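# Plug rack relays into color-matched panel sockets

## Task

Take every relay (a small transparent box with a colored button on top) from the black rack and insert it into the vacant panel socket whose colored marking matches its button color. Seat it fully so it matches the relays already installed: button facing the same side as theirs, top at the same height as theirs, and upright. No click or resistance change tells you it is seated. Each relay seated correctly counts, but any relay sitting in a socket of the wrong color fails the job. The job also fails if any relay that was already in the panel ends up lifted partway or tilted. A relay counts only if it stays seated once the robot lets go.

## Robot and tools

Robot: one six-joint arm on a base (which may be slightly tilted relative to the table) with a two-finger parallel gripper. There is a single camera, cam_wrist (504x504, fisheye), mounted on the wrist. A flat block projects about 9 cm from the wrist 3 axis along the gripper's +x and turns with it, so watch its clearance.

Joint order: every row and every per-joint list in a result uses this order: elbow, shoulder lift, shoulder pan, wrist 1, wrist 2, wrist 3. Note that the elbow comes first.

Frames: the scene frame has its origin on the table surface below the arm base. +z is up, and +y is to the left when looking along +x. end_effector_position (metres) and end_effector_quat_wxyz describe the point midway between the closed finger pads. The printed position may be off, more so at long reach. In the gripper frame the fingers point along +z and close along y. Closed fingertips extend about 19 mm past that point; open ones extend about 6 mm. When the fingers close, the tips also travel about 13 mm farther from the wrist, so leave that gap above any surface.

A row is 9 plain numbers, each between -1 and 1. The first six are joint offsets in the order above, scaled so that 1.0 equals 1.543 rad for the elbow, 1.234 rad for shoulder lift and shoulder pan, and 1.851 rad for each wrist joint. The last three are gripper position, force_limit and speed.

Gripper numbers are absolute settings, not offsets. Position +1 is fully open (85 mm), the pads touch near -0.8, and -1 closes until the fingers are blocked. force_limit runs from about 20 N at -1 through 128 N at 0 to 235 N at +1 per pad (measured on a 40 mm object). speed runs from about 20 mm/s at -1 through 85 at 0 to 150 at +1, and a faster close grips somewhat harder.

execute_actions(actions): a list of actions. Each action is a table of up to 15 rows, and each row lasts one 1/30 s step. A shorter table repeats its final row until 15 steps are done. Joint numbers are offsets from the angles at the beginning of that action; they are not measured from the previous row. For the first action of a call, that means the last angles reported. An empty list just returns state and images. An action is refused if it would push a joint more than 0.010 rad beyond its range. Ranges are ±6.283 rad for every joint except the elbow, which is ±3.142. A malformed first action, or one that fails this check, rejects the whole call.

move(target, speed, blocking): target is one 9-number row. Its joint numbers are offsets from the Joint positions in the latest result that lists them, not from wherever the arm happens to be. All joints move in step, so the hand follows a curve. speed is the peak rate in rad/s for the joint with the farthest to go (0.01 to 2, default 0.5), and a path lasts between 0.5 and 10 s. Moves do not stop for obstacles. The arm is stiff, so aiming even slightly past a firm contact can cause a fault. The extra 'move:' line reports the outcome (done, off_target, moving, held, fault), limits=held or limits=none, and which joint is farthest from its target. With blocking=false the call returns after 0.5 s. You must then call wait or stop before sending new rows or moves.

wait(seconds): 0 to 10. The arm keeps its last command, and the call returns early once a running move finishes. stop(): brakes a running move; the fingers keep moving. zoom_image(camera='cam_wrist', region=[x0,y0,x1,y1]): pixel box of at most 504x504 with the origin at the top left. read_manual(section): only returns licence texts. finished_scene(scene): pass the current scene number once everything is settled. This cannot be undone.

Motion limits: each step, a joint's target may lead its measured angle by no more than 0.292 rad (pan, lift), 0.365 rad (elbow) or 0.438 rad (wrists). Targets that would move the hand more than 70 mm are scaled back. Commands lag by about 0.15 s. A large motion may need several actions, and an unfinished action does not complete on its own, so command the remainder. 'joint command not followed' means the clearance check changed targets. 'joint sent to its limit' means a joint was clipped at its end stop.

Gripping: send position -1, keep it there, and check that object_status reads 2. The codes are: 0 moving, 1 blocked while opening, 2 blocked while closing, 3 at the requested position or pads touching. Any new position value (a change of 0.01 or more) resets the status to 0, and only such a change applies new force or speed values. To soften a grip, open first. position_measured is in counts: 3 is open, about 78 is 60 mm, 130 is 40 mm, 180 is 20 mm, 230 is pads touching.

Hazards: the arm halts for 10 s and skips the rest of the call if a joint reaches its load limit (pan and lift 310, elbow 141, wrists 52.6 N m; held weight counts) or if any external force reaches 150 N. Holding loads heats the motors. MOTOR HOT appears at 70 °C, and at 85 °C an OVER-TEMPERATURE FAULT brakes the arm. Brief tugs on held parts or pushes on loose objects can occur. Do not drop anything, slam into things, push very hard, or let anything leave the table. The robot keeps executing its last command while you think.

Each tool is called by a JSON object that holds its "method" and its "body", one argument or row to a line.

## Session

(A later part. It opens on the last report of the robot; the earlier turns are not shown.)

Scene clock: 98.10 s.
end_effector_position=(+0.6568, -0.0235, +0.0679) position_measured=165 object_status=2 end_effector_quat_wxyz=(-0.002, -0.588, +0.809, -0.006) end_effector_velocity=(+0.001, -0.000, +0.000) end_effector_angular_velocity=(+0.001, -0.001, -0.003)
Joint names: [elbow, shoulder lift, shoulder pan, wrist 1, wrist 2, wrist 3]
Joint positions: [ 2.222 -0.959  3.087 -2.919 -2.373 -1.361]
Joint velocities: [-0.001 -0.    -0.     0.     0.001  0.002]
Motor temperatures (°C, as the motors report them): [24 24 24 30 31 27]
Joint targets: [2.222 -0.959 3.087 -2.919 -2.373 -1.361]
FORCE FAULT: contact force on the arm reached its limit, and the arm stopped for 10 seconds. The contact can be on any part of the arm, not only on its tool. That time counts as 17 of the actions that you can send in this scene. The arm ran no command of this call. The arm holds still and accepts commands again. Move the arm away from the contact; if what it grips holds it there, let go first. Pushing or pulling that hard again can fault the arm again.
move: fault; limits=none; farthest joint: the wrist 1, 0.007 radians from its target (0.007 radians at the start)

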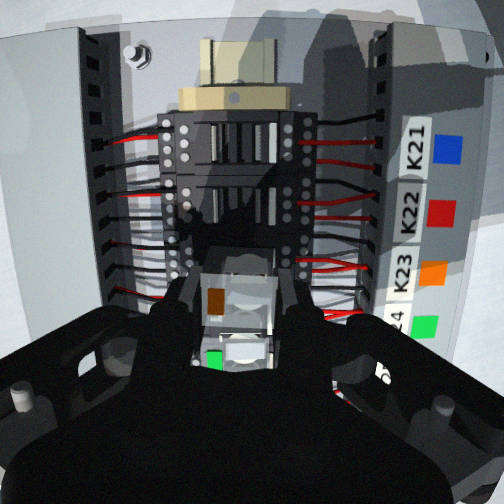

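Regrip softly first.

{"method": "move", "body": {
  "target": [0,0,0,0,0,0,-0.15,-0.8,-0.8]
}}

{"method": "move", "body": {
  "target": [0,0,0,0,0,0,-1,-0.75,-0.8]
}}

{"method": "move", "body": {
  "target": [-0.0003,-0.0025,0.0016,0.004,0,0.002,-1,-0.75,-0.8],
  "speed": 0.02
}}

{"method": "move", "body": {
  "target": [-0.0022,0.0006,-0.0004,0.001,0,-0.0004,-1,-0.75,-0.8],
  "speed": 0.02
}}

{"method": "move", "body": {
  "target": [0.0004,0.0062,-0.0042,-0.0074,0,-0.004,-1,-0.75,-0.8],
  "speed": 0.01
}}

{"method": "zoom_image", "body": {
  "camera": "cam_wrist",
  "region": [140,130,340,380]
}}

Scene clock: 101.77 s.
end_effector_position=(+0.6568, -0.0235, +0.0679) position_measured=148 object_status=3 end_effector_quat_wxyz=(-0.002, -0.588, +0.809, -0.006) end_effector_velocity=(+0.000, -0.000, -0.000) end_effector_angular_velocity=(+0.001, +0.000, -0.001)
Joint names: [elbow, shoulder lift, shoulder pan, wrist 1, wrist 2, wrist 3]
Joint positions: [ 2.222 -0.959  3.087 -2.919 -2.373 -1.361]
Joint velocities: [-0.001 -0.    -0.001  0.001  0.001  0.   ]
Motor temperatures (°C, as the motors report them): [24 24 24 30 31 27]
Joint targets: [2.222 -0.959 3.087 -2.919 -2.373 -1.361]
move: done; limits=none; farthest joint: the shoulder pan, 0.000 radians from its target (0.000 radians at the start)

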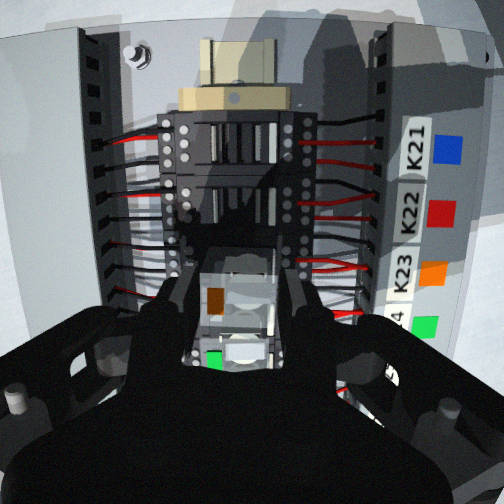

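Scene clock: 102.27 s.
end_effector_position=(+0.6568, -0.0235, +0.0679) position_measured=163 object_status=2 end_effector_quat_wxyz=(-0.002, -0.588, +0.809, -0.006) end_effector_velocity=(-0.000, -0.001, +0.000) end_effector_angular_velocity=(-0.003, +0.000, -0.001)
Joint names: [elbow, shoulder lift, shoulder pan, wrist 1, wrist 2, wrist 3]
Joint positions: [ 2.222 -0.959  3.087 -2.919 -2.373 -1.361]
Joint velocities: [ 0.    -0.     0.    -0.    -0.003  0.001]
Motor temperatures (°C, as the motors report them): [24 24 24 30 31 27]
Joint targets: [2.222 -0.959 3.087 -2.919 -2.373 -1.361]
move: done; limits=none; farthest joint: the shoulder pan, 0.000 radians from its target (0.000 radians at the start)

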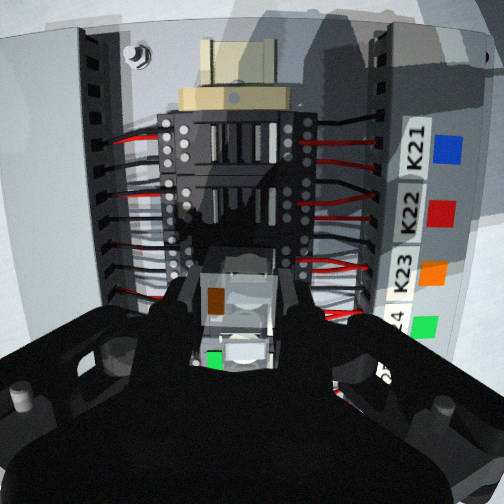

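Scene clock: 102.97 s.
end_effector_position=(+0.6566, -0.0234, +0.0696) position_measured=163 object_status=2 end_effector_quat_wxyz=(-0.002, -0.588, +0.809, -0.005) end_effector_velocity=(-0.000, +0.000, +0.000) end_effector_angular_velocity=(+0.001, +0.001, -0.001)
Joint names: [elbow, shoulder lift, shoulder pan, wrist 1, wrist 2, wrist 3]
Joint positions: [ 2.222 -0.962  3.089 -2.912 -2.373 -1.357]
Joint velocities: [ 0.    -0.001  0.     0.003  0.001  0.003]
Motor temperatures (°C, as the motors report them): [24 24 24 30 31 27]
Joint targets: [2.222 -0.963 3.089 -2.911 -2.373 -1.357]
move: done; limits=none; farthest joint: the shoulder pan, 0.000 radians from its target (0.002 radians at the start)

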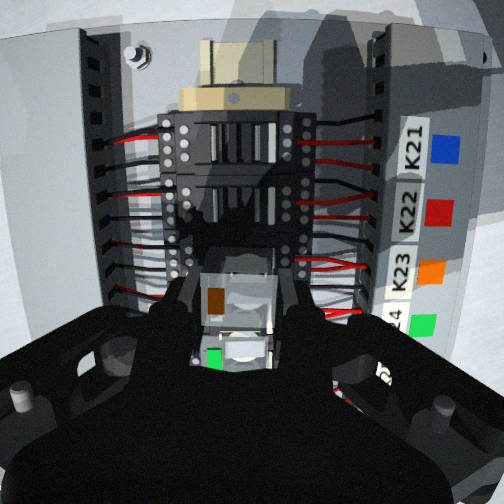

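Scene clock: 103.67 s.
end_effector_position=(+0.6584, -0.0239, +0.0695) position_measured=163 object_status=2 end_effector_quat_wxyz=(-0.002, -0.588, +0.809, -0.005) end_effector_velocity=(+0.001, -0.001, -0.000) end_effector_angular_velocity=(-0.003, -0.000, -0.001)
Joint names: [elbow, shoulder lift, shoulder pan, wrist 1, wrist 2, wrist 3]
Joint positions: [ 2.218 -0.962  3.089 -2.91  -2.373 -1.358]
Joint velocities: [-0.002  0.    -0.     0.    -0.003  0.   ]
Motor temperatures (°C, as the motors report them): [24 24 24 30 31 27]
Joint targets: [2.218 -0.962 3.089 -2.910 -2.373 -1.358]
move: done; limits=none; farthest joint: the shoulder pan, 0.000 radians from its target (0.001 radians at the start)

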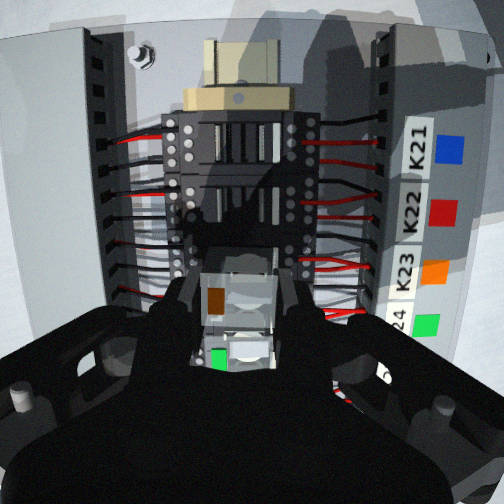

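Scene clock: 105.27 s.
end_effector_position=(+0.6584, -0.0239, +0.0647) position_measured=163 object_status=2 end_effector_quat_wxyz=(-0.003, -0.588, +0.809, -0.005) end_effector_velocity=(+0.001, -0.001, -0.001) end_effector_angular_velocity=(-0.001, -0.000, -0.002)
Joint names: [elbow, shoulder lift, shoulder pan, wrist 1, wrist 2, wrist 3]
Joint positions: [ 2.219 -0.954  3.084 -2.923 -2.373 -1.365]
Joint velocities: [-0.001  0.001 -0.002 -0.003 -0.    -0.002]
Motor temperatures (°C, as the motors report them): [24 24 24 30 31 27]
Joint targets: [2.219 -0.954 3.084 -2.924 -2.373 -1.366]
move: done; limits=none; farthest joint: the shoulder pan, 0.000 radians from its target (0.005 radians at the start)

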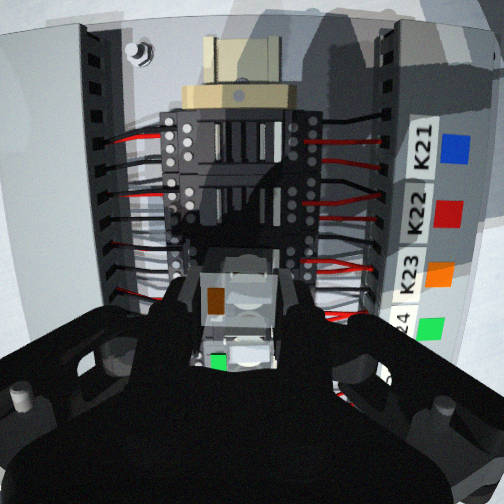

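Region (140, 130, 340, 380) of cam_wrist's 504x504 image, scaled by 2.016, with more detail than that image has; it fills the left 403 columns of this view, and the rest is white.

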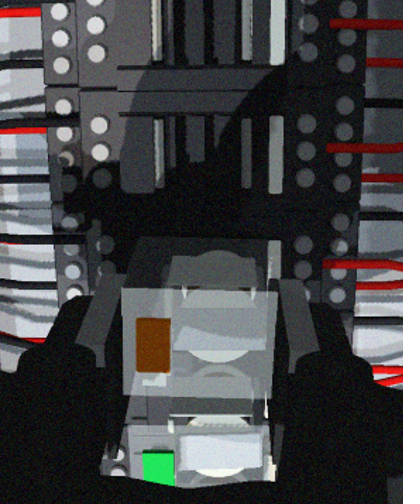

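Going in. Continue, easing 0.5 mm right.

{"method": "move", "body": {
  "target": [0.001,0.006,-0.0041,-0.0077,0,-0.004,-1,-0.75,-0.8],
  "speed": 0.01
}}

{"method": "zoom_image", "body": {
  "camera": "cam_wrist",
  "region": [140,130,340,380]
}}

Scene clock: 108.33 s.
end_effector_position=(+0.6579, -0.0238, +0.0601) position_measured=163 object_status=2 end_effector_quat_wxyz=(-0.003, -0.588, +0.809, -0.006) end_effector_velocity=(+0.000, -0.000, -0.001) end_effector_angular_velocity=(-0.001, +0.001, -0.002)
Joint names: [elbow, shoulder lift, shoulder pan, wrist 1, wrist 2, wrist 3]
Joint positions: [ 2.22  -0.947  3.079 -2.937 -2.373 -1.373]
Joint velocities: [-0.001  0.001 -0.001  0.    -0.001  0.001]
Motor temperatures (°C, as the motors report them): [24 24 24 30 31 27]
Joint targets: [2.221 -0.947 3.079 -2.938 -2.373 -1.373]
move: done; limits=none; farthest joint: the shoulder pan, 0.000 radians from its target (0.005 radians at the start)

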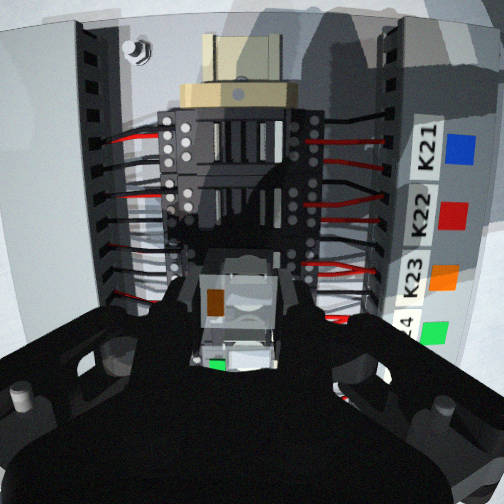

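Region (140, 130, 340, 380) of cam_wrist's 504x504 image, scaled by 2.016, with more detail than that image has; it fills the left 403 columns of this view, and the rest is white.

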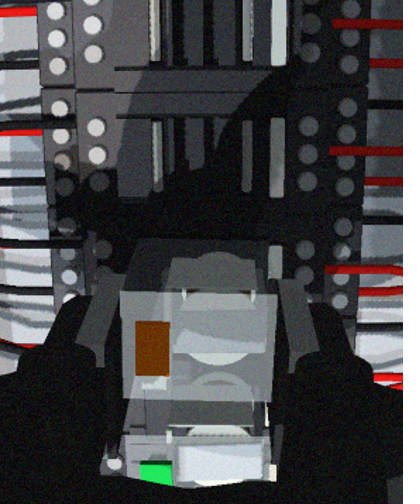

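{"method": "move", "body": {
  "target": [0,0,0,0,0,0,-0.05,-0.75,-0.5]
}}

{"method": "move", "body": {
  "target": [-0.012,-0.085,0.065,0.112,0,0.062,-0.05,-0.75,-0.5],
  "speed": 0.15
}}

{"method": "zoom_image", "body": {
  "camera": "cam_wrist",
  "region": [140,130,340,380]
}}

{"method": "move", "body": {
  "target": [-0.2194,0.2674,0.1823,0.1275,0.0162,0.1734,0.1,-0.75,-0.5],
  "speed": 0.3
}}

{"method": "move", "body": {
  "target": [-0.0482,0.1136,0.0033,-0.0334,0.0005,0.003,0.1,-0.75,-0.5],
  "speed": 0.2
}}

Scene clock: 112.83 s.
end_effector_position=(+0.6579, -0.0238, +0.0601) position_measured=135 object_status=3 end_effector_quat_wxyz=(-0.003, -0.588, +0.809, -0.006) end_effector_velocity=(-0.000, +0.000, +0.000) end_effector_angular_velocity=(+0.000, -0.001, -0.001)
Joint names: [elbow, shoulder lift, shoulder pan, wrist 1, wrist 2, wrist 3]
Joint positions: [ 2.221 -0.947  3.079 -2.937 -2.373 -1.373]
Joint velocities: [ 0.    -0.     0.001 -0.     0.     0.001]
Motor temperatures (°C, as the motors report them): [24 24 24 30 31 27]
Joint targets: [2.220 -0.947 3.079 -2.937 -2.373 -1.373]
move: done; limits=none; farthest joint: the elbow, 0.001 radians from its target (0.001 radians at the start)

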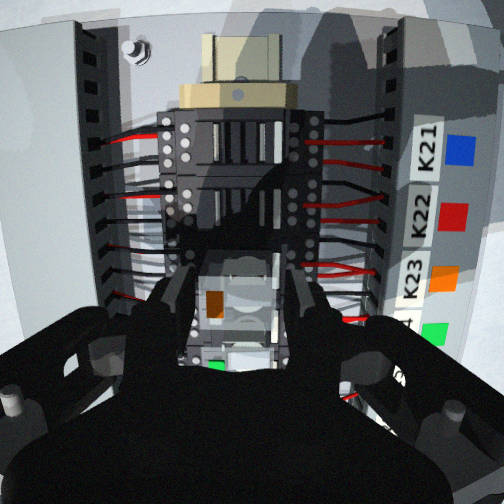

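Scene clock: 114.73 s.
end_effector_position=(+0.6581, -0.0215, +0.1320) position_measured=135 object_status=3 end_effector_quat_wxyz=(-0.002, -0.588, +0.809, -0.004) end_effector_velocity=(-0.000, +0.000, +0.001) end_effector_angular_velocity=(+0.001, +0.001, -0.001)
Joint names: [elbow, shoulder lift, shoulder pan, wrist 1, wrist 2, wrist 3]
Joint positions: [ 2.202 -1.052  3.159 -2.731 -2.373 -1.258]
Joint velocities: [-0.    -0.002  0.001  0.004  0.001  0.003]
Motor temperatures (°C, as the motors report them): [24 24 24 30 31 27]
Joint targets: [2.202 -1.052 3.159 -2.730 -2.373 -1.258]
move: done; limits=none; farthest joint: the wrist 1, 0.001 radians from its target (0.208 radians at the start)

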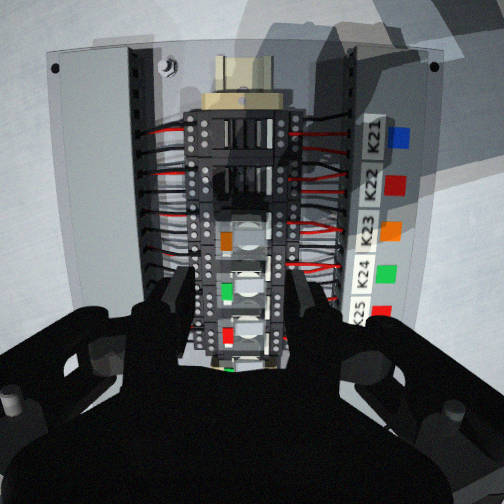

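Region (140, 130, 340, 380) of cam_wrist's 504x504 image, scaled by 2.016, with more detail than that image has; it fills the left 403 columns of this view, and the rest is white.

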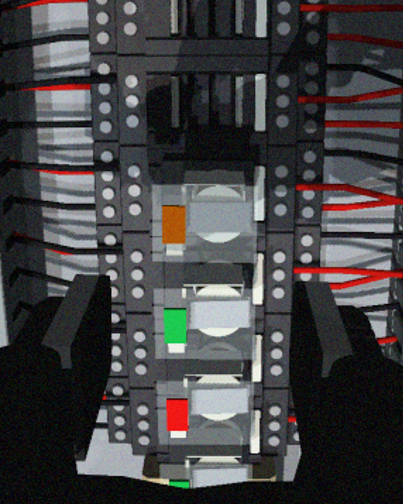

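Scene clock: 116.50 s.
end_effector_position=(+0.7542, +0.2135, +0.1512) position_measured=117 object_status=3 end_effector_quat_wxyz=(-0.001, -0.587, +0.809, -0.001) end_effector_velocity=(+0.001, +0.002, +0.000) end_effector_angular_velocity=(+0.002, -0.001, -0.003)
Joint names: [elbow, shoulder lift, shoulder pan, wrist 1, wrist 2, wrist 3]
Joint positions: [ 1.864 -0.722  3.384 -2.495 -2.343 -0.937]
Joint velocities: [-0.004  0.002  0.001  0.001  0.002  0.004]
Motor temperatures (°C, as the motors report them): [24 24 24 30 31 27]
Joint targets: [1.864 -0.722 3.384 -2.494 -2.343 -0.937]
move: done; limits=none; farthest joint: the shoulder pan, 0.000 radians from its target (0.225 radians at the start)

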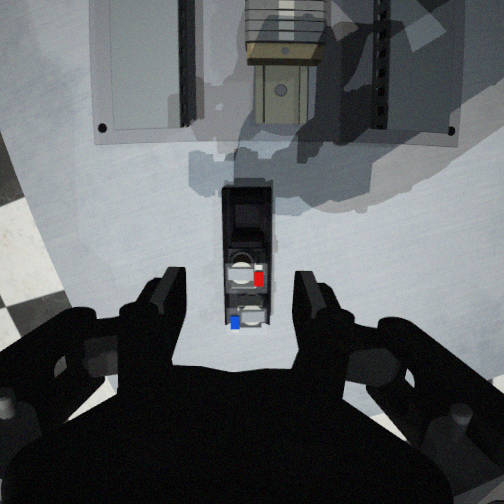

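Scene clock: 117.77 s.
end_effector_position=(+0.7691, +0.2779, +0.0978) position_measured=117 object_status=3 end_effector_quat_wxyz=(-0.001, -0.587, +0.809, -0.001) end_effector_velocity=(+0.002, +0.001, -0.000) end_effector_angular_velocity=(-0.001, -0.003, -0.001)
Joint names: [elbow, shoulder lift, shoulder pan, wrist 1, wrist 2, wrist 3]
Joint positions: [ 1.79  -0.582  3.388 -2.556 -2.342 -0.932]
Joint velocities: [-0.003  0.003  0.001 -0.002 -0.002  0.   ]
Motor temperatures (°C, as the motors report them): [24 24 24 30 31 27]
Joint targets: [1.789 -0.582 3.388 -2.557 -2.342 -0.932]
move: done; limits=none; farthest joint: the shoulder pan, 0.000 radians from its target (0.004 radians at the start)

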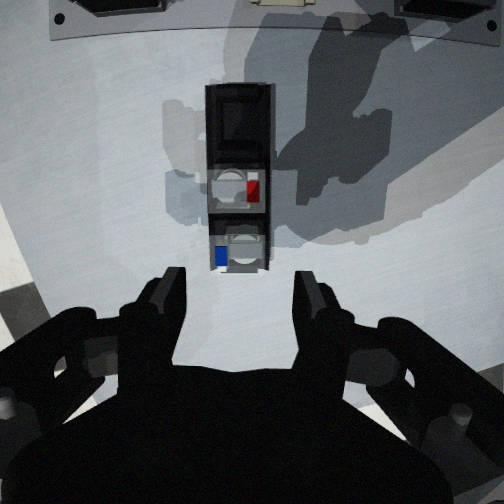

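{"method": "move", "body": {
  "target": [0,0.0337,-0.0248,-0.0382,-0.004,-0.0224,0.1,-0.75,-0.5],
  "speed": 0.1
}}

Scene clock: 121.13 s.
end_effector_position=(+0.7718, +0.2785, +0.0615) position_measured=117 object_status=3 end_effector_quat_wxyz=(-0.001, -0.587, +0.809, -0.001) end_effector_velocity=(+0.000, -0.000, -0.002) end_effector_angular_velocity=(-0.001, +0.000, -0.000)
Joint names: [elbow, shoulder lift, shoulder pan, wrist 1, wrist 2, wrist 3]
Joint positions: [ 1.79  -0.541  3.357 -2.627 -2.35  -0.973]
Joint velocities: [-0.     0.002 -0.002 -0.002 -0.002 -0.001]
Motor temperatures (°C, as the motors report them): [24 24 24 30 31 27]
Joint targets: [1.790 -0.541 3.357 -2.627 -2.350 -0.973]
move: done; limits=none; farthest joint: the shoulder pan, 0.000 radians from its target (0.030 radians at the start)

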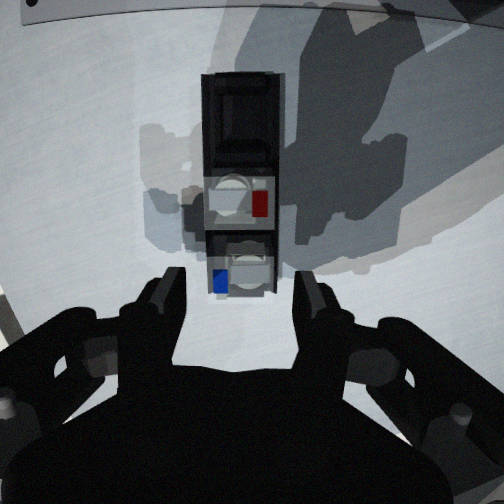

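{"method": "move", "body": {
  "target": [0.0009,0.0165,-0.0122,-0.0194,-0.002,-0.011,0.1,-0.75,-0.5],
  "speed": 0.05
}}

{"method": "move", "body": {
  "target": [0,0,0,0,0,0,-1,-0.75,-0.8]
}}

{"method": "move", "body": {
  "target": [-0.003,-0.0495,0.0366,0.0585,0.006,0.033,-1,-0.75,-0.8],
  "speed": 0.1
}}

{"method": "move", "body": {
  "target": [0.05,-0.114,-0.003,0.0325,-0.0005,-0.003,-1,-0.75,-0.8],
  "speed": 0.2
}}

{"method": "move", "body": {
  "target": [0.2194,-0.2674,-0.1823,-0.1275,-0.0162,-0.1734,-1,-0.75,-0.8],
  "speed": 0.3
}}

{"method": "move", "body": {
  "target": [0.032,-0.0657,-0.0452,-0.0157,0.001,-0.0434,-1,-0.75,-0.8],
  "speed": 0.15
}}

Scene clock: 126.03 s.
end_effector_position=(+0.7716, +0.2787, +0.0436) position_measured=117 object_status=3 end_effector_quat_wxyz=(-0.001, -0.587, +0.809, -0.002) end_effector_velocity=(-0.000, -0.000, -0.002) end_effector_angular_velocity=(-0.001, +0.001, +0.000)
Joint names: [elbow, shoulder lift, shoulder pan, wrist 1, wrist 2, wrist 3]
Joint positions: [ 1.791 -0.521  3.342 -2.662 -2.353 -0.993]
Joint velocities: [ 0.     0.002 -0.002 -0.002 -0.001 -0.002]
Motor temperatures (°C, as the motors report them): [24 24 24 30 31 27]
Joint targets: [1.791 -0.520 3.342 -2.663 -2.353 -0.994]
move: done; limits=none; farthest joint: the wrist 1, 0.001 radians from its target (0.036 radians at the start)

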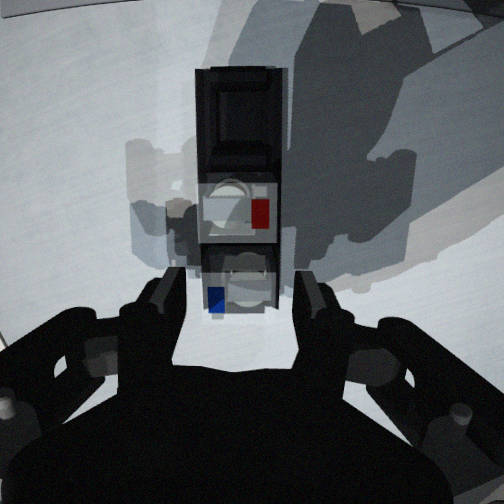

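Scene clock: 126.83 s.
end_effector_position=(+0.7716, +0.2787, +0.0435) position_measured=163 object_status=0 end_effector_quat_wxyz=(-0.001, -0.587, +0.809, -0.002) end_effector_velocity=(-0.000, -0.000, -0.000) end_effector_angular_velocity=(-0.001, +0.000, +0.002)
Joint names: [elbow, shoulder lift, shoulder pan, wrist 1, wrist 2, wrist 3]
Joint positions: [ 1.791 -0.521  3.342 -2.662 -2.353 -0.993]
Joint velocities: [-0.    -0.    -0.     0.001 -0.001 -0.001]
Motor temperatures (°C, as the motors report them): [24 24 24 30 31 27]
Joint targets: [1.791 -0.521 3.342 -2.662 -2.353 -0.993]
move: done; limits=none; farthest joint: the shoulder pan, 0.000 radians from its target (0.000 radians at the start)

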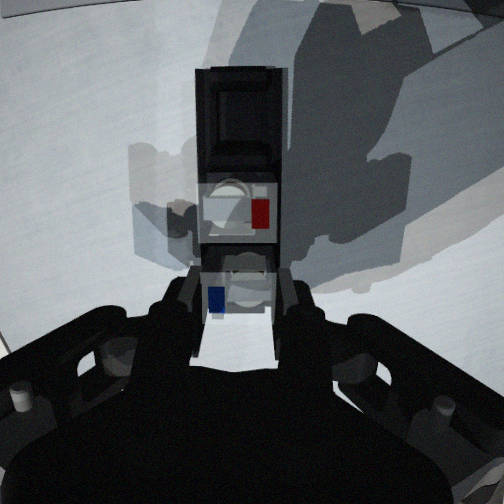

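Scene clock: 128.40 s.
end_effector_position=(+0.7708, +0.2778, +0.0980) position_measured=163 object_status=2 end_effector_quat_wxyz=(-0.001, -0.587, +0.809, -0.001) end_effector_velocity=(+0.001, +0.001, +0.002) end_effector_angular_velocity=(+0.003, -0.001, -0.000)
Joint names: [elbow, shoulder lift, shoulder pan, wrist 1, wrist 2, wrist 3]
Joint positions: [ 1.786 -0.581  3.387 -2.554 -2.342 -0.932]
Joint velocities: [-0.002 -0.001  0.001  0.003  0.003  0.001]
Motor temperatures (°C, as the motors report them): [24 24 24 30 31 27]
Joint targets: [1.786 -0.582 3.387 -2.554 -2.342 -0.932]
move: done; limits=none; farthest joint: the shoulder lift, 0.001 radians from its target (0.062 radians at the start)

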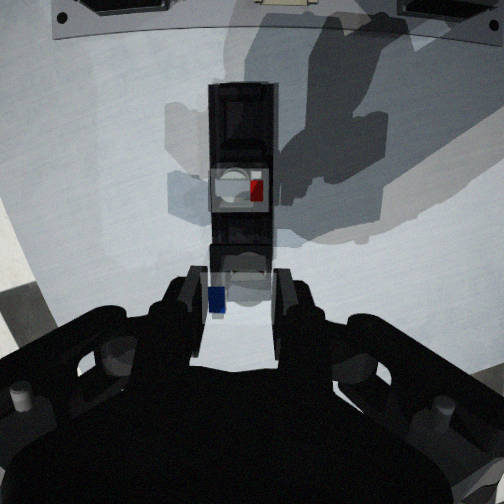

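Scene clock: 129.67 s.
end_effector_position=(+0.7544, +0.2135, +0.1512) position_measured=163 object_status=2 end_effector_quat_wxyz=(-0.001, -0.588, +0.809, -0.001) end_effector_velocity=(+0.000, -0.001, +0.002) end_effector_angular_velocity=(+0.001, -0.000, -0.000)
Joint names: [elbow, shoulder lift, shoulder pan, wrist 1, wrist 2, wrist 3]
Joint positions: [ 1.863 -0.722  3.384 -2.494 -2.343 -0.938]
Joint velocities: [ 0.    -0.003 -0.     0.002  0.001 -0.001]
Motor temperatures (°C, as the motors report them): [24 24 24 30 31 27]
Joint targets: [1.864 -0.722 3.384 -2.494 -2.343 -0.938]
move: done; limits=none; farthest joint: the wrist 1, 0.001 radians from its target (0.061 radians at the start)

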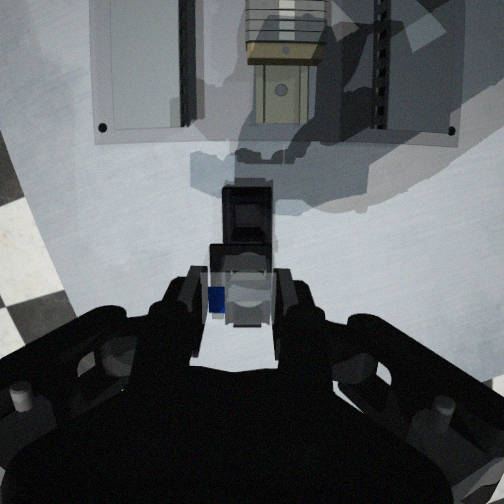

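Scene clock: 131.43 s.
end_effector_position=(+0.6583, -0.0215, +0.1320) position_measured=163 object_status=2 end_effector_quat_wxyz=(-0.002, -0.588, +0.809, -0.004) end_effector_velocity=(-0.000, -0.002, +0.000) end_effector_angular_velocity=(-0.001, -0.001, -0.001)
Joint names: [elbow, shoulder lift, shoulder pan, wrist 1, wrist 2, wrist 3]
Joint positions: [ 2.202 -1.051  3.159 -2.73  -2.373 -1.259]
Joint velocities: [ 0.002 -0.002 -0.002 -0.002 -0.001 -0.003]
Motor temperatures (°C, as the motors report them): [24 24 24 30 31 27]
Joint targets: [2.202 -1.052 3.159 -2.730 -2.373 -1.259]
move: done; limits=none; farthest joint: the shoulder lift, 0.001 radians from its target (0.330 radians at the start)

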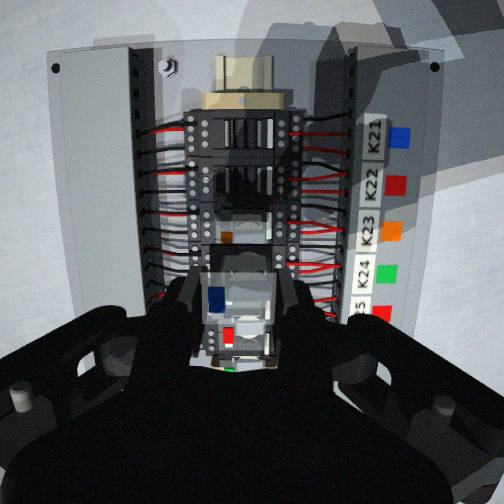

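Scene clock: 132.50 s.
end_effector_position=(+0.6402, -0.0732, +0.1333) position_measured=163 object_status=2 end_effector_quat_wxyz=(-0.001, -0.588, +0.809, -0.005) end_effector_velocity=(-0.001, -0.001, +0.000) end_effector_angular_velocity=(+0.000, -0.001, +0.000)
Joint names: [elbow, shoulder lift, shoulder pan, wrist 1, wrist 2, wrist 3]
Joint positions: [ 2.251 -1.132  3.103 -2.759 -2.371 -1.339]
Joint velocities: [ 0.002 -0.003 -0.001 -0.001  0.001 -0.003]
Motor temperatures (°C, as the motors report them): [24 24 24 30 31 27]
Joint targets: [2.251 -1.133 3.103 -2.759 -2.371 -1.339]
move: done; limits=none; farthest joint: the elbow, 0.001 radians from its target (0.050 radians at the start)

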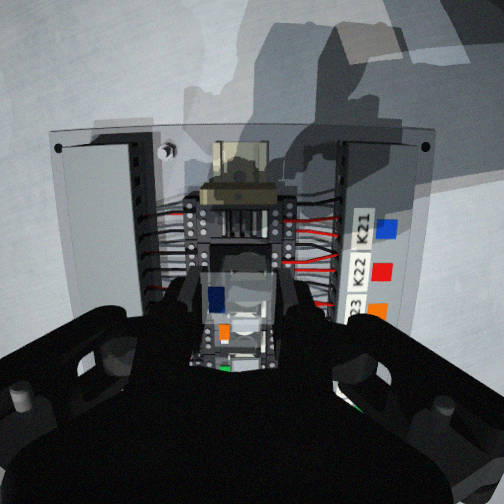

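{"method": "move", "body": {
  "target": [0.005,0.066,-0.054,-0.088,0.003,-0.0515,-1,-0.75,-0.8],
  "speed": 0.1
}}

{"method": "zoom_image", "body": {
  "camera": "cam_wrist",
  "region": [140,130,340,380]
}}

Scene clock: 136.40 s.
end_effector_position=(+0.6459, -0.0787, +0.0790) position_measured=163 object_status=2 end_effector_quat_wxyz=(+0.000, -0.586, +0.810, -0.007) end_effector_velocity=(+0.001, -0.000, -0.001) end_effector_angular_velocity=(+0.001, -0.001, -0.001)
Joint names: [elbow, shoulder lift, shoulder pan, wrist 1, wrist 2, wrist 3]
Joint positions: [ 2.258 -1.051  3.037 -2.922 -2.366 -1.434]
Joint velocities: [-0.002  0.002 -0.001 -0.002  0.001 -0.002]
Motor temperatures (°C, as the motors report them): [24 24 24 30 31 27]
Joint targets: [2.258 -1.051 3.037 -2.922 -2.366 -1.434]
move: done; limits=none; farthest joint: the shoulder pan, 0.000 radians from its target (0.067 radians at the start)

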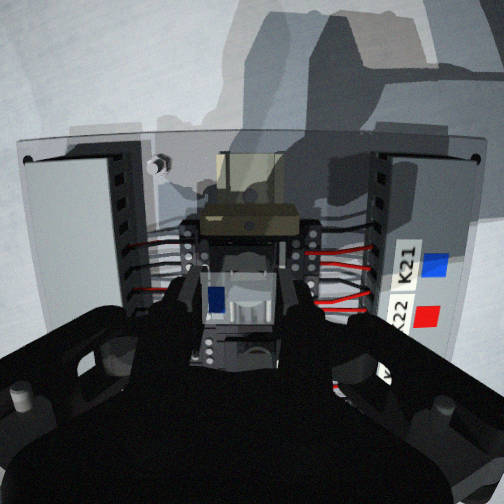

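Region (140, 130, 340, 380) of cam_wrist's 504x504 image, scaled by 2.016, with more detail than that image has; it fills the left 403 columns of this view, and the rest is white.

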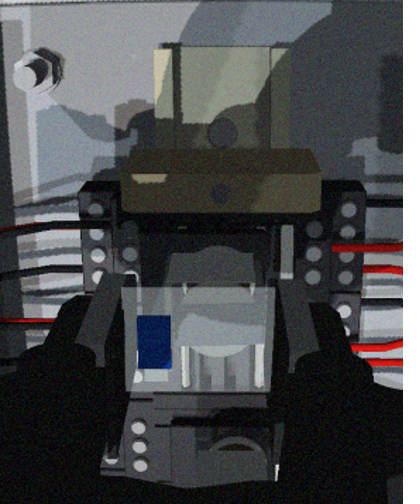

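{"method": "move", "body": {
  "target": [0.0037,-0.0006,0.0011,0.0027,0,0.003,-1,-0.75,-0.8],
  "speed": 0.02
}}

{"method": "move", "body": {
  "target": [0.0006,0.0062,-0.0044,-0.0078,0.0003,-0.0042,-1,-0.75,-0.8],
  "speed": 0.02
}}

{"method": "zoom_image", "body": {
  "camera": "cam_wrist",
  "region": [140,130,340,380]
}}

Scene clock: 139.17 s.
end_effector_position=(+0.6415, -0.0763, +0.0785) position_measured=163 object_status=2 end_effector_quat_wxyz=(-0.002, -0.587, +0.810, -0.005) end_effector_velocity=(-0.002, +0.001, -0.000) end_effector_angular_velocity=(+0.003, +0.002, +0.000)
Joint names: [elbow, shoulder lift, shoulder pan, wrist 1, wrist 2, wrist 3]
Joint positions: [ 2.264 -1.052  3.038 -2.917 -2.366 -1.429]
Joint velocities: [ 0.002 -0.001  0.     0.002  0.002  0.003]
Motor temperatures (°C, as the motors report them): [24 24 24 30 31 27]
Joint targets: [2.264 -1.052 3.038 -2.917 -2.366 -1.428]
move: done; limits=none; farthest joint: the shoulder pan, 0.000 radians from its target (0.002 radians at the start)

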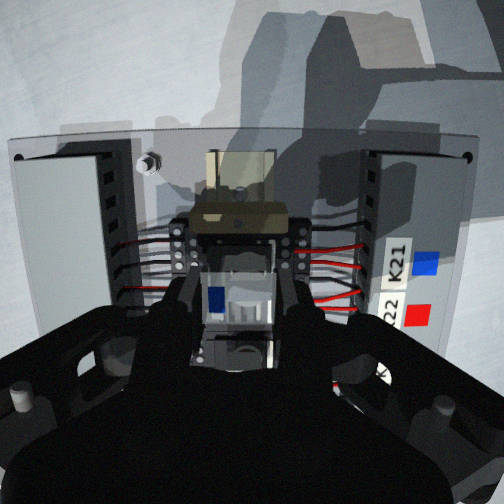

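Scene clock: 140.17 s.
end_effector_position=(+0.6415, -0.0763, +0.0738) position_measured=163 object_status=2 end_effector_quat_wxyz=(-0.002, -0.587, +0.810, -0.005) end_effector_velocity=(-0.000, -0.000, -0.001) end_effector_angular_velocity=(-0.000, +0.001, +0.001)
Joint names: [elbow, shoulder lift, shoulder pan, wrist 1, wrist 2, wrist 3]
Joint positions: [ 2.265 -1.044  3.033 -2.931 -2.365 -1.436]
Joint velocities: [ 0.     0.002 -0.002 -0.002  0.    -0.002]
Motor temperatures (°C, as the motors report them): [24 24 24 30 31 27]
Joint targets: [2.265 -1.044 3.033 -2.931 -2.365 -1.436]
move: done; limits=none; farthest joint: the wrist 3, 0.001 radians from its target (0.008 radians at the start)

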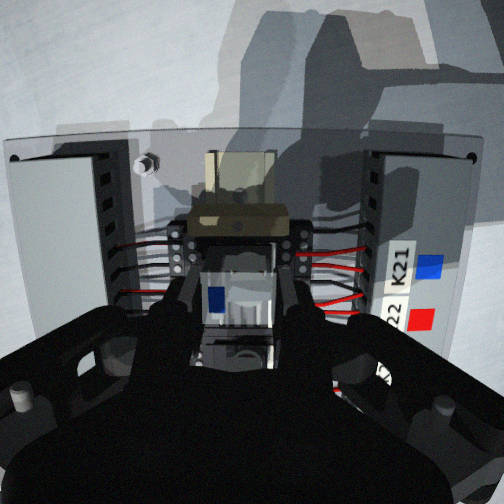

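Region (140, 130, 340, 380) of cam_wrist's 504x504 image, scaled by 2.016, with more detail than that image has; it fills the left 403 columns of this view, and the rest is white.

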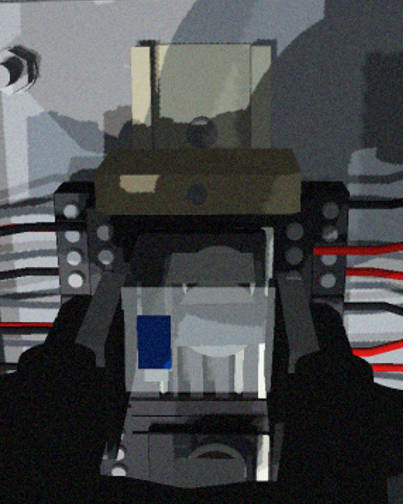

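{"method": "move", "body": {
  "target": [0.0002,-0.0013,-0.0011,-0.0002,0,-0.001,-1,-0.75,-0.8],
  "speed": 0.02
}}

{"method": "move", "body": {
  "target": [0.0008,0.0087,-0.0062,-0.0109,0.0004,-0.0059,-1,-0.75,-0.8],
  "speed": 0.01
}}

Scene clock: 142.40 s.
end_effector_position=(+0.6415, -0.0776, +0.0739) position_measured=163 object_status=2 end_effector_quat_wxyz=(-0.002, -0.587, +0.810, -0.005) end_effector_velocity=(-0.000, -0.000, -0.000) end_effector_angular_velocity=(+0.001, -0.000, -0.000)
Joint names: [elbow, shoulder lift, shoulder pan, wrist 1, wrist 2, wrist 3]
Joint positions: [ 2.265 -1.046  3.031 -2.931 -2.365 -1.438]
Joint velocities: [ 0.001 -0.001 -0.001 -0.001  0.001 -0.001]
Motor temperatures (°C, as the motors report them): [24 24 24 30 31 27]
Joint targets: [2.265 -1.046 3.031 -2.931 -2.365 -1.438]
move: done; limits=none; farthest joint: the shoulder pan, 0.000 radians from its target (0.001 radians at the start)

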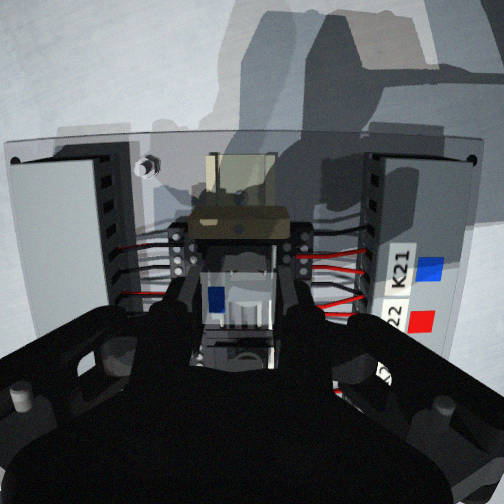

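Scene clock: 144.63 s.
end_effector_position=(+0.6414, -0.0777, +0.0673) position_measured=163 object_status=2 end_effector_quat_wxyz=(-0.002, -0.587, +0.810, -0.005) end_effector_velocity=(-0.001, +0.001, -0.000) end_effector_angular_velocity=(+0.001, +0.000, +0.001)
Joint names: [elbow, shoulder lift, shoulder pan, wrist 1, wrist 2, wrist 3]
Joint positions: [ 2.266 -1.035  3.024 -2.951 -2.364 -1.449]
Joint velocities: [ 0.002  0.001 -0.    -0.003  0.001 -0.001]
Motor temperatures (°C, as the motors report them): [24 24 24 30 31 27]
Joint targets: [2.266 -1.035 3.024 -2.952 -2.364 -1.449]
move: done; limits=none; farthest joint: the shoulder pan, 0.001 radians from its target (0.008 radians at the start)

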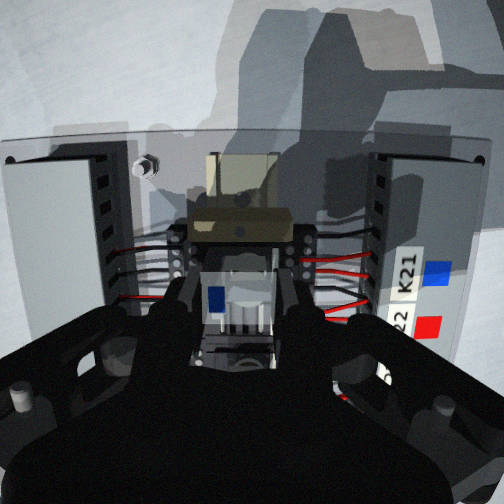

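{"method": "move", "body": {
  "target": [0.0007,0.008,-0.0057,-0.01,0.0004,-0.0054,-1,-0.75,-0.8],
  "speed": 0.01
}}

{"method": "move", "body": {
  "target": [0,0,0,0,0,0,-0.05,-0.75,-0.5]
}}

{"method": "move", "body": {
  "target": [-0.0104,-0.0867,0.0697,0.114,-0.0043,0.0648,-0.05,-0.75,-0.5],
  "speed": 0.15
}}

{"method": "move", "body": {
  "target": [-0.2515,0.332,0.2277,0.143,0.015,1,0.1,-0.75,-0.5],
  "speed": 1.2
}}

{"method": "move", "body": {
  "target": [-0.0165,0.082,-0.0186,-0.052,-0.003,0.898,0.1,-0.75,-0.5],
  "speed": 1.2
}}

Scene clock: 150.73 s.
end_effector_position=(+0.6412, -0.0778, +0.0612) position_measured=163 object_status=2 end_effector_quat_wxyz=(-0.002, -0.587, +0.810, -0.005) end_effector_velocity=(+0.001, -0.000, -0.000) end_effector_angular_velocity=(-0.001, -0.002, -0.001)
Joint names: [elbow, shoulder lift, shoulder pan, wrist 1, wrist 2, wrist 3]
Joint positions: [ 2.267 -1.025  3.017 -2.97  -2.364 -1.459]
Joint velocities: [-0.001  0.001  0.    -0.002 -0.001 -0.   ]
Motor temperatures (°C, as the motors report them): [24 24 24 30 31 27]
Joint targets: [2.267 -1.025 3.017 -2.970 -2.364 -1.459]
move: done; limits=none; farthest joint: the shoulder pan, 0.000 radians from its target (0.007 radians at the start)

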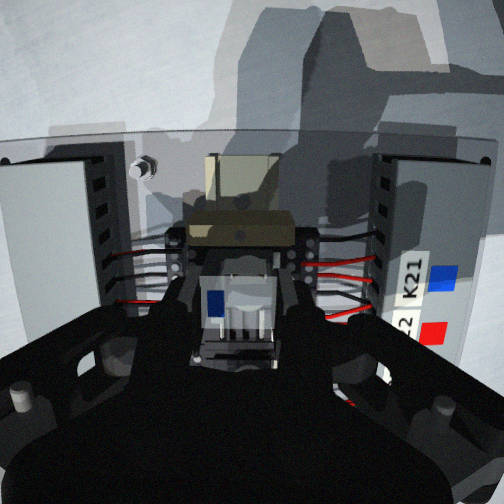

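Scene clock: 151.30 s.
end_effector_position=(+0.6412, -0.0778, +0.0612) position_measured=135 object_status=0 end_effector_quat_wxyz=(-0.002, -0.587, +0.810, -0.005) end_effector_velocity=(-0.000, -0.000, +0.000) end_effector_angular_velocity=(-0.001, -0.000, -0.001)
Joint names: [elbow, shoulder lift, shoulder pan, wrist 1, wrist 2, wrist 3]
Joint positions: [ 2.267 -1.025  3.017 -2.97  -2.364 -1.459]
Joint velocities: [ 0.001 -0.     0.    -0.    -0.001  0.001]
Motor temperatures (°C, as the motors report them): [24 24 24 30 31 27]
Joint targets: [2.267 -1.025 3.017 -2.970 -2.364 -1.459]
move: done; limits=none; farthest joint: the shoulder pan, 0.000 radians from its target (0.000 radians at the start)

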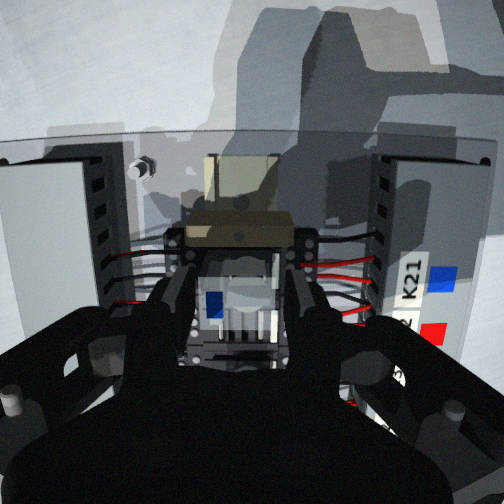

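Scene clock: 153.23 s.
end_effector_position=(+0.6397, -0.0733, +0.1329) position_measured=135 object_status=3 end_effector_quat_wxyz=(-0.001, -0.588, +0.809, -0.005) end_effector_velocity=(-0.000, -0.000, +0.002) end_effector_angular_velocity=(-0.001, -0.000, +0.002)
Joint names: [elbow, shoulder lift, shoulder pan, wrist 1, wrist 2, wrist 3]
Joint positions: [ 2.251 -1.132  3.103 -2.759 -2.372 -1.339]
Joint velocities: [-0.    -0.002  0.002  0.004 -0.001  0.   ]
Motor temperatures (°C, as the motors report them): [24 24 24 30 31 27]
Joint targets: [2.251 -1.132 3.103 -2.759 -2.372 -1.339]
move: done; limits=none; farthest joint: the shoulder pan, 0.000 radians from its target (0.086 radians at the start)

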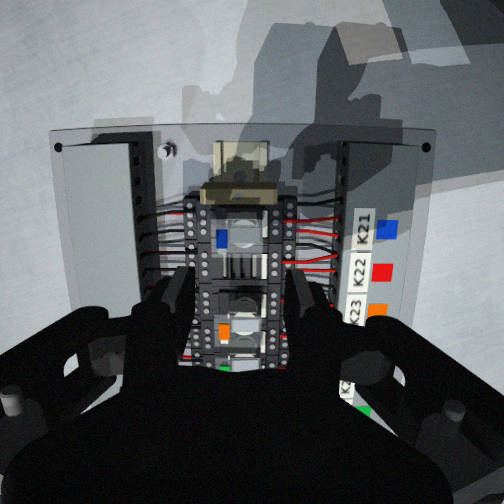

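Scene clock: 155.67 s.
end_effector_position=(+0.7547, +0.2131, +0.1517) position_measured=117 object_status=3 end_effector_quat_wxyz=(+0.001, +0.097, +0.995, -0.001) end_effector_velocity=(-0.001, +0.001, +0.000) end_effector_angular_velocity=(-0.001, -0.001, -0.002)
Joint names: [elbow, shoulder lift, shoulder pan, wrist 1, wrist 2, wrist 3]
Joint positions: [ 1.863 -0.722  3.384 -2.494 -2.344  0.512]
Joint velocities: [ 0.     0.001  0.001  0.001 -0.001  0.004]
Motor temperatures (°C, as the motors report them): [24 24 24 30 31 27]
Joint targets: [1.863 -0.722 3.384 -2.494 -2.344 0.513]
move: done; limits=none; farthest joint: the shoulder pan, 0.000 radians from its target (0.281 radians at the start)

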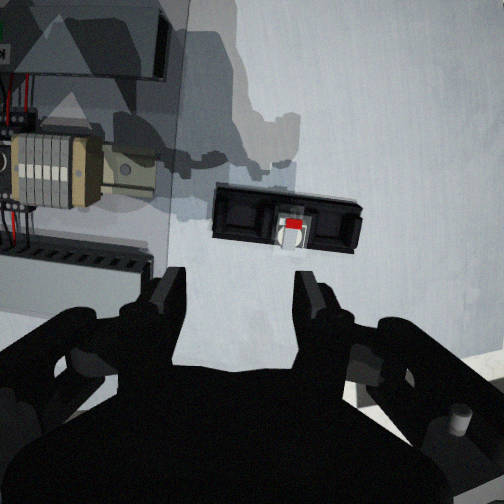

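Scene clock: 157.93 s.
end_effector_position=(+0.7612, +0.2454, +0.0951) position_measured=117 object_status=3 end_effector_quat_wxyz=(+0.002, +0.810, +0.587, -0.001) end_effector_velocity=(+0.001, -0.000, -0.000) end_effector_angular_velocity=(+0.001, -0.000, -0.005)
Joint names: [elbow, shoulder lift, shoulder pan, wrist 1, wrist 2, wrist 3]
Joint positions: [ 1.838 -0.621  3.361 -2.59  -2.349  2.174]
Joint velocities: [-0.001  0.    -0.001 -0.001  0.     0.003]
Motor temperatures (°C, as the motors report them): [24 24 24 30 31 27]
Joint targets: [1.838 -0.621 3.361 -2.591 -2.349 2.175]
move: done; limits=none; farthest joint: the shoulder pan, 0.000 radians from its target (0.023 radians at the start)

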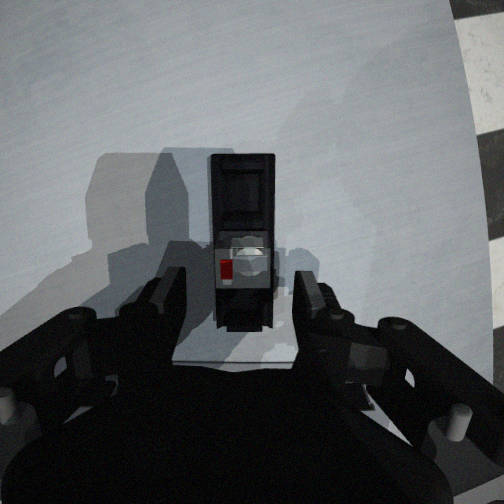

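{"method": "move", "body": {
  "target": [0.009,0.041,-0.0407,-0.061,-0.006,-0.037,0.1,-0.75,-0.5],
  "speed": 0.08
}}

Scene clock: 162.23 s.
end_effector_position=(+0.7607, +0.2385, +0.0436) position_measured=117 object_status=3 end_effector_quat_wxyz=(+0.003, +0.810, +0.587, -0.002) end_effector_velocity=(+0.001, -0.000, -0.001) end_effector_angular_velocity=(+0.001, -0.001, -0.001)
Joint names: [elbow, shoulder lift, shoulder pan, wrist 1, wrist 2, wrist 3]
Joint positions: [ 1.852 -0.571  3.311 -2.703 -2.361  2.106]
Joint velocities: [-0.     0.001 -0.002 -0.004  0.001 -0.002]
Motor temperatures (°C, as the motors report them): [24 24 24 30 31 27]
Joint targets: [1.852 -0.571 3.311 -2.703 -2.361 2.106]
move: done; limits=none; farthest joint: the wrist 3, 0.001 radians from its target (0.069 radians at the start)

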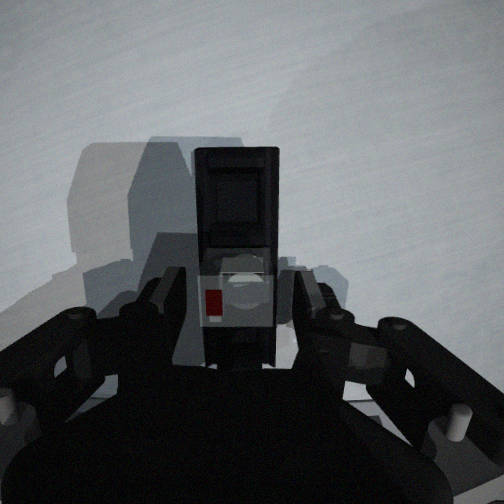

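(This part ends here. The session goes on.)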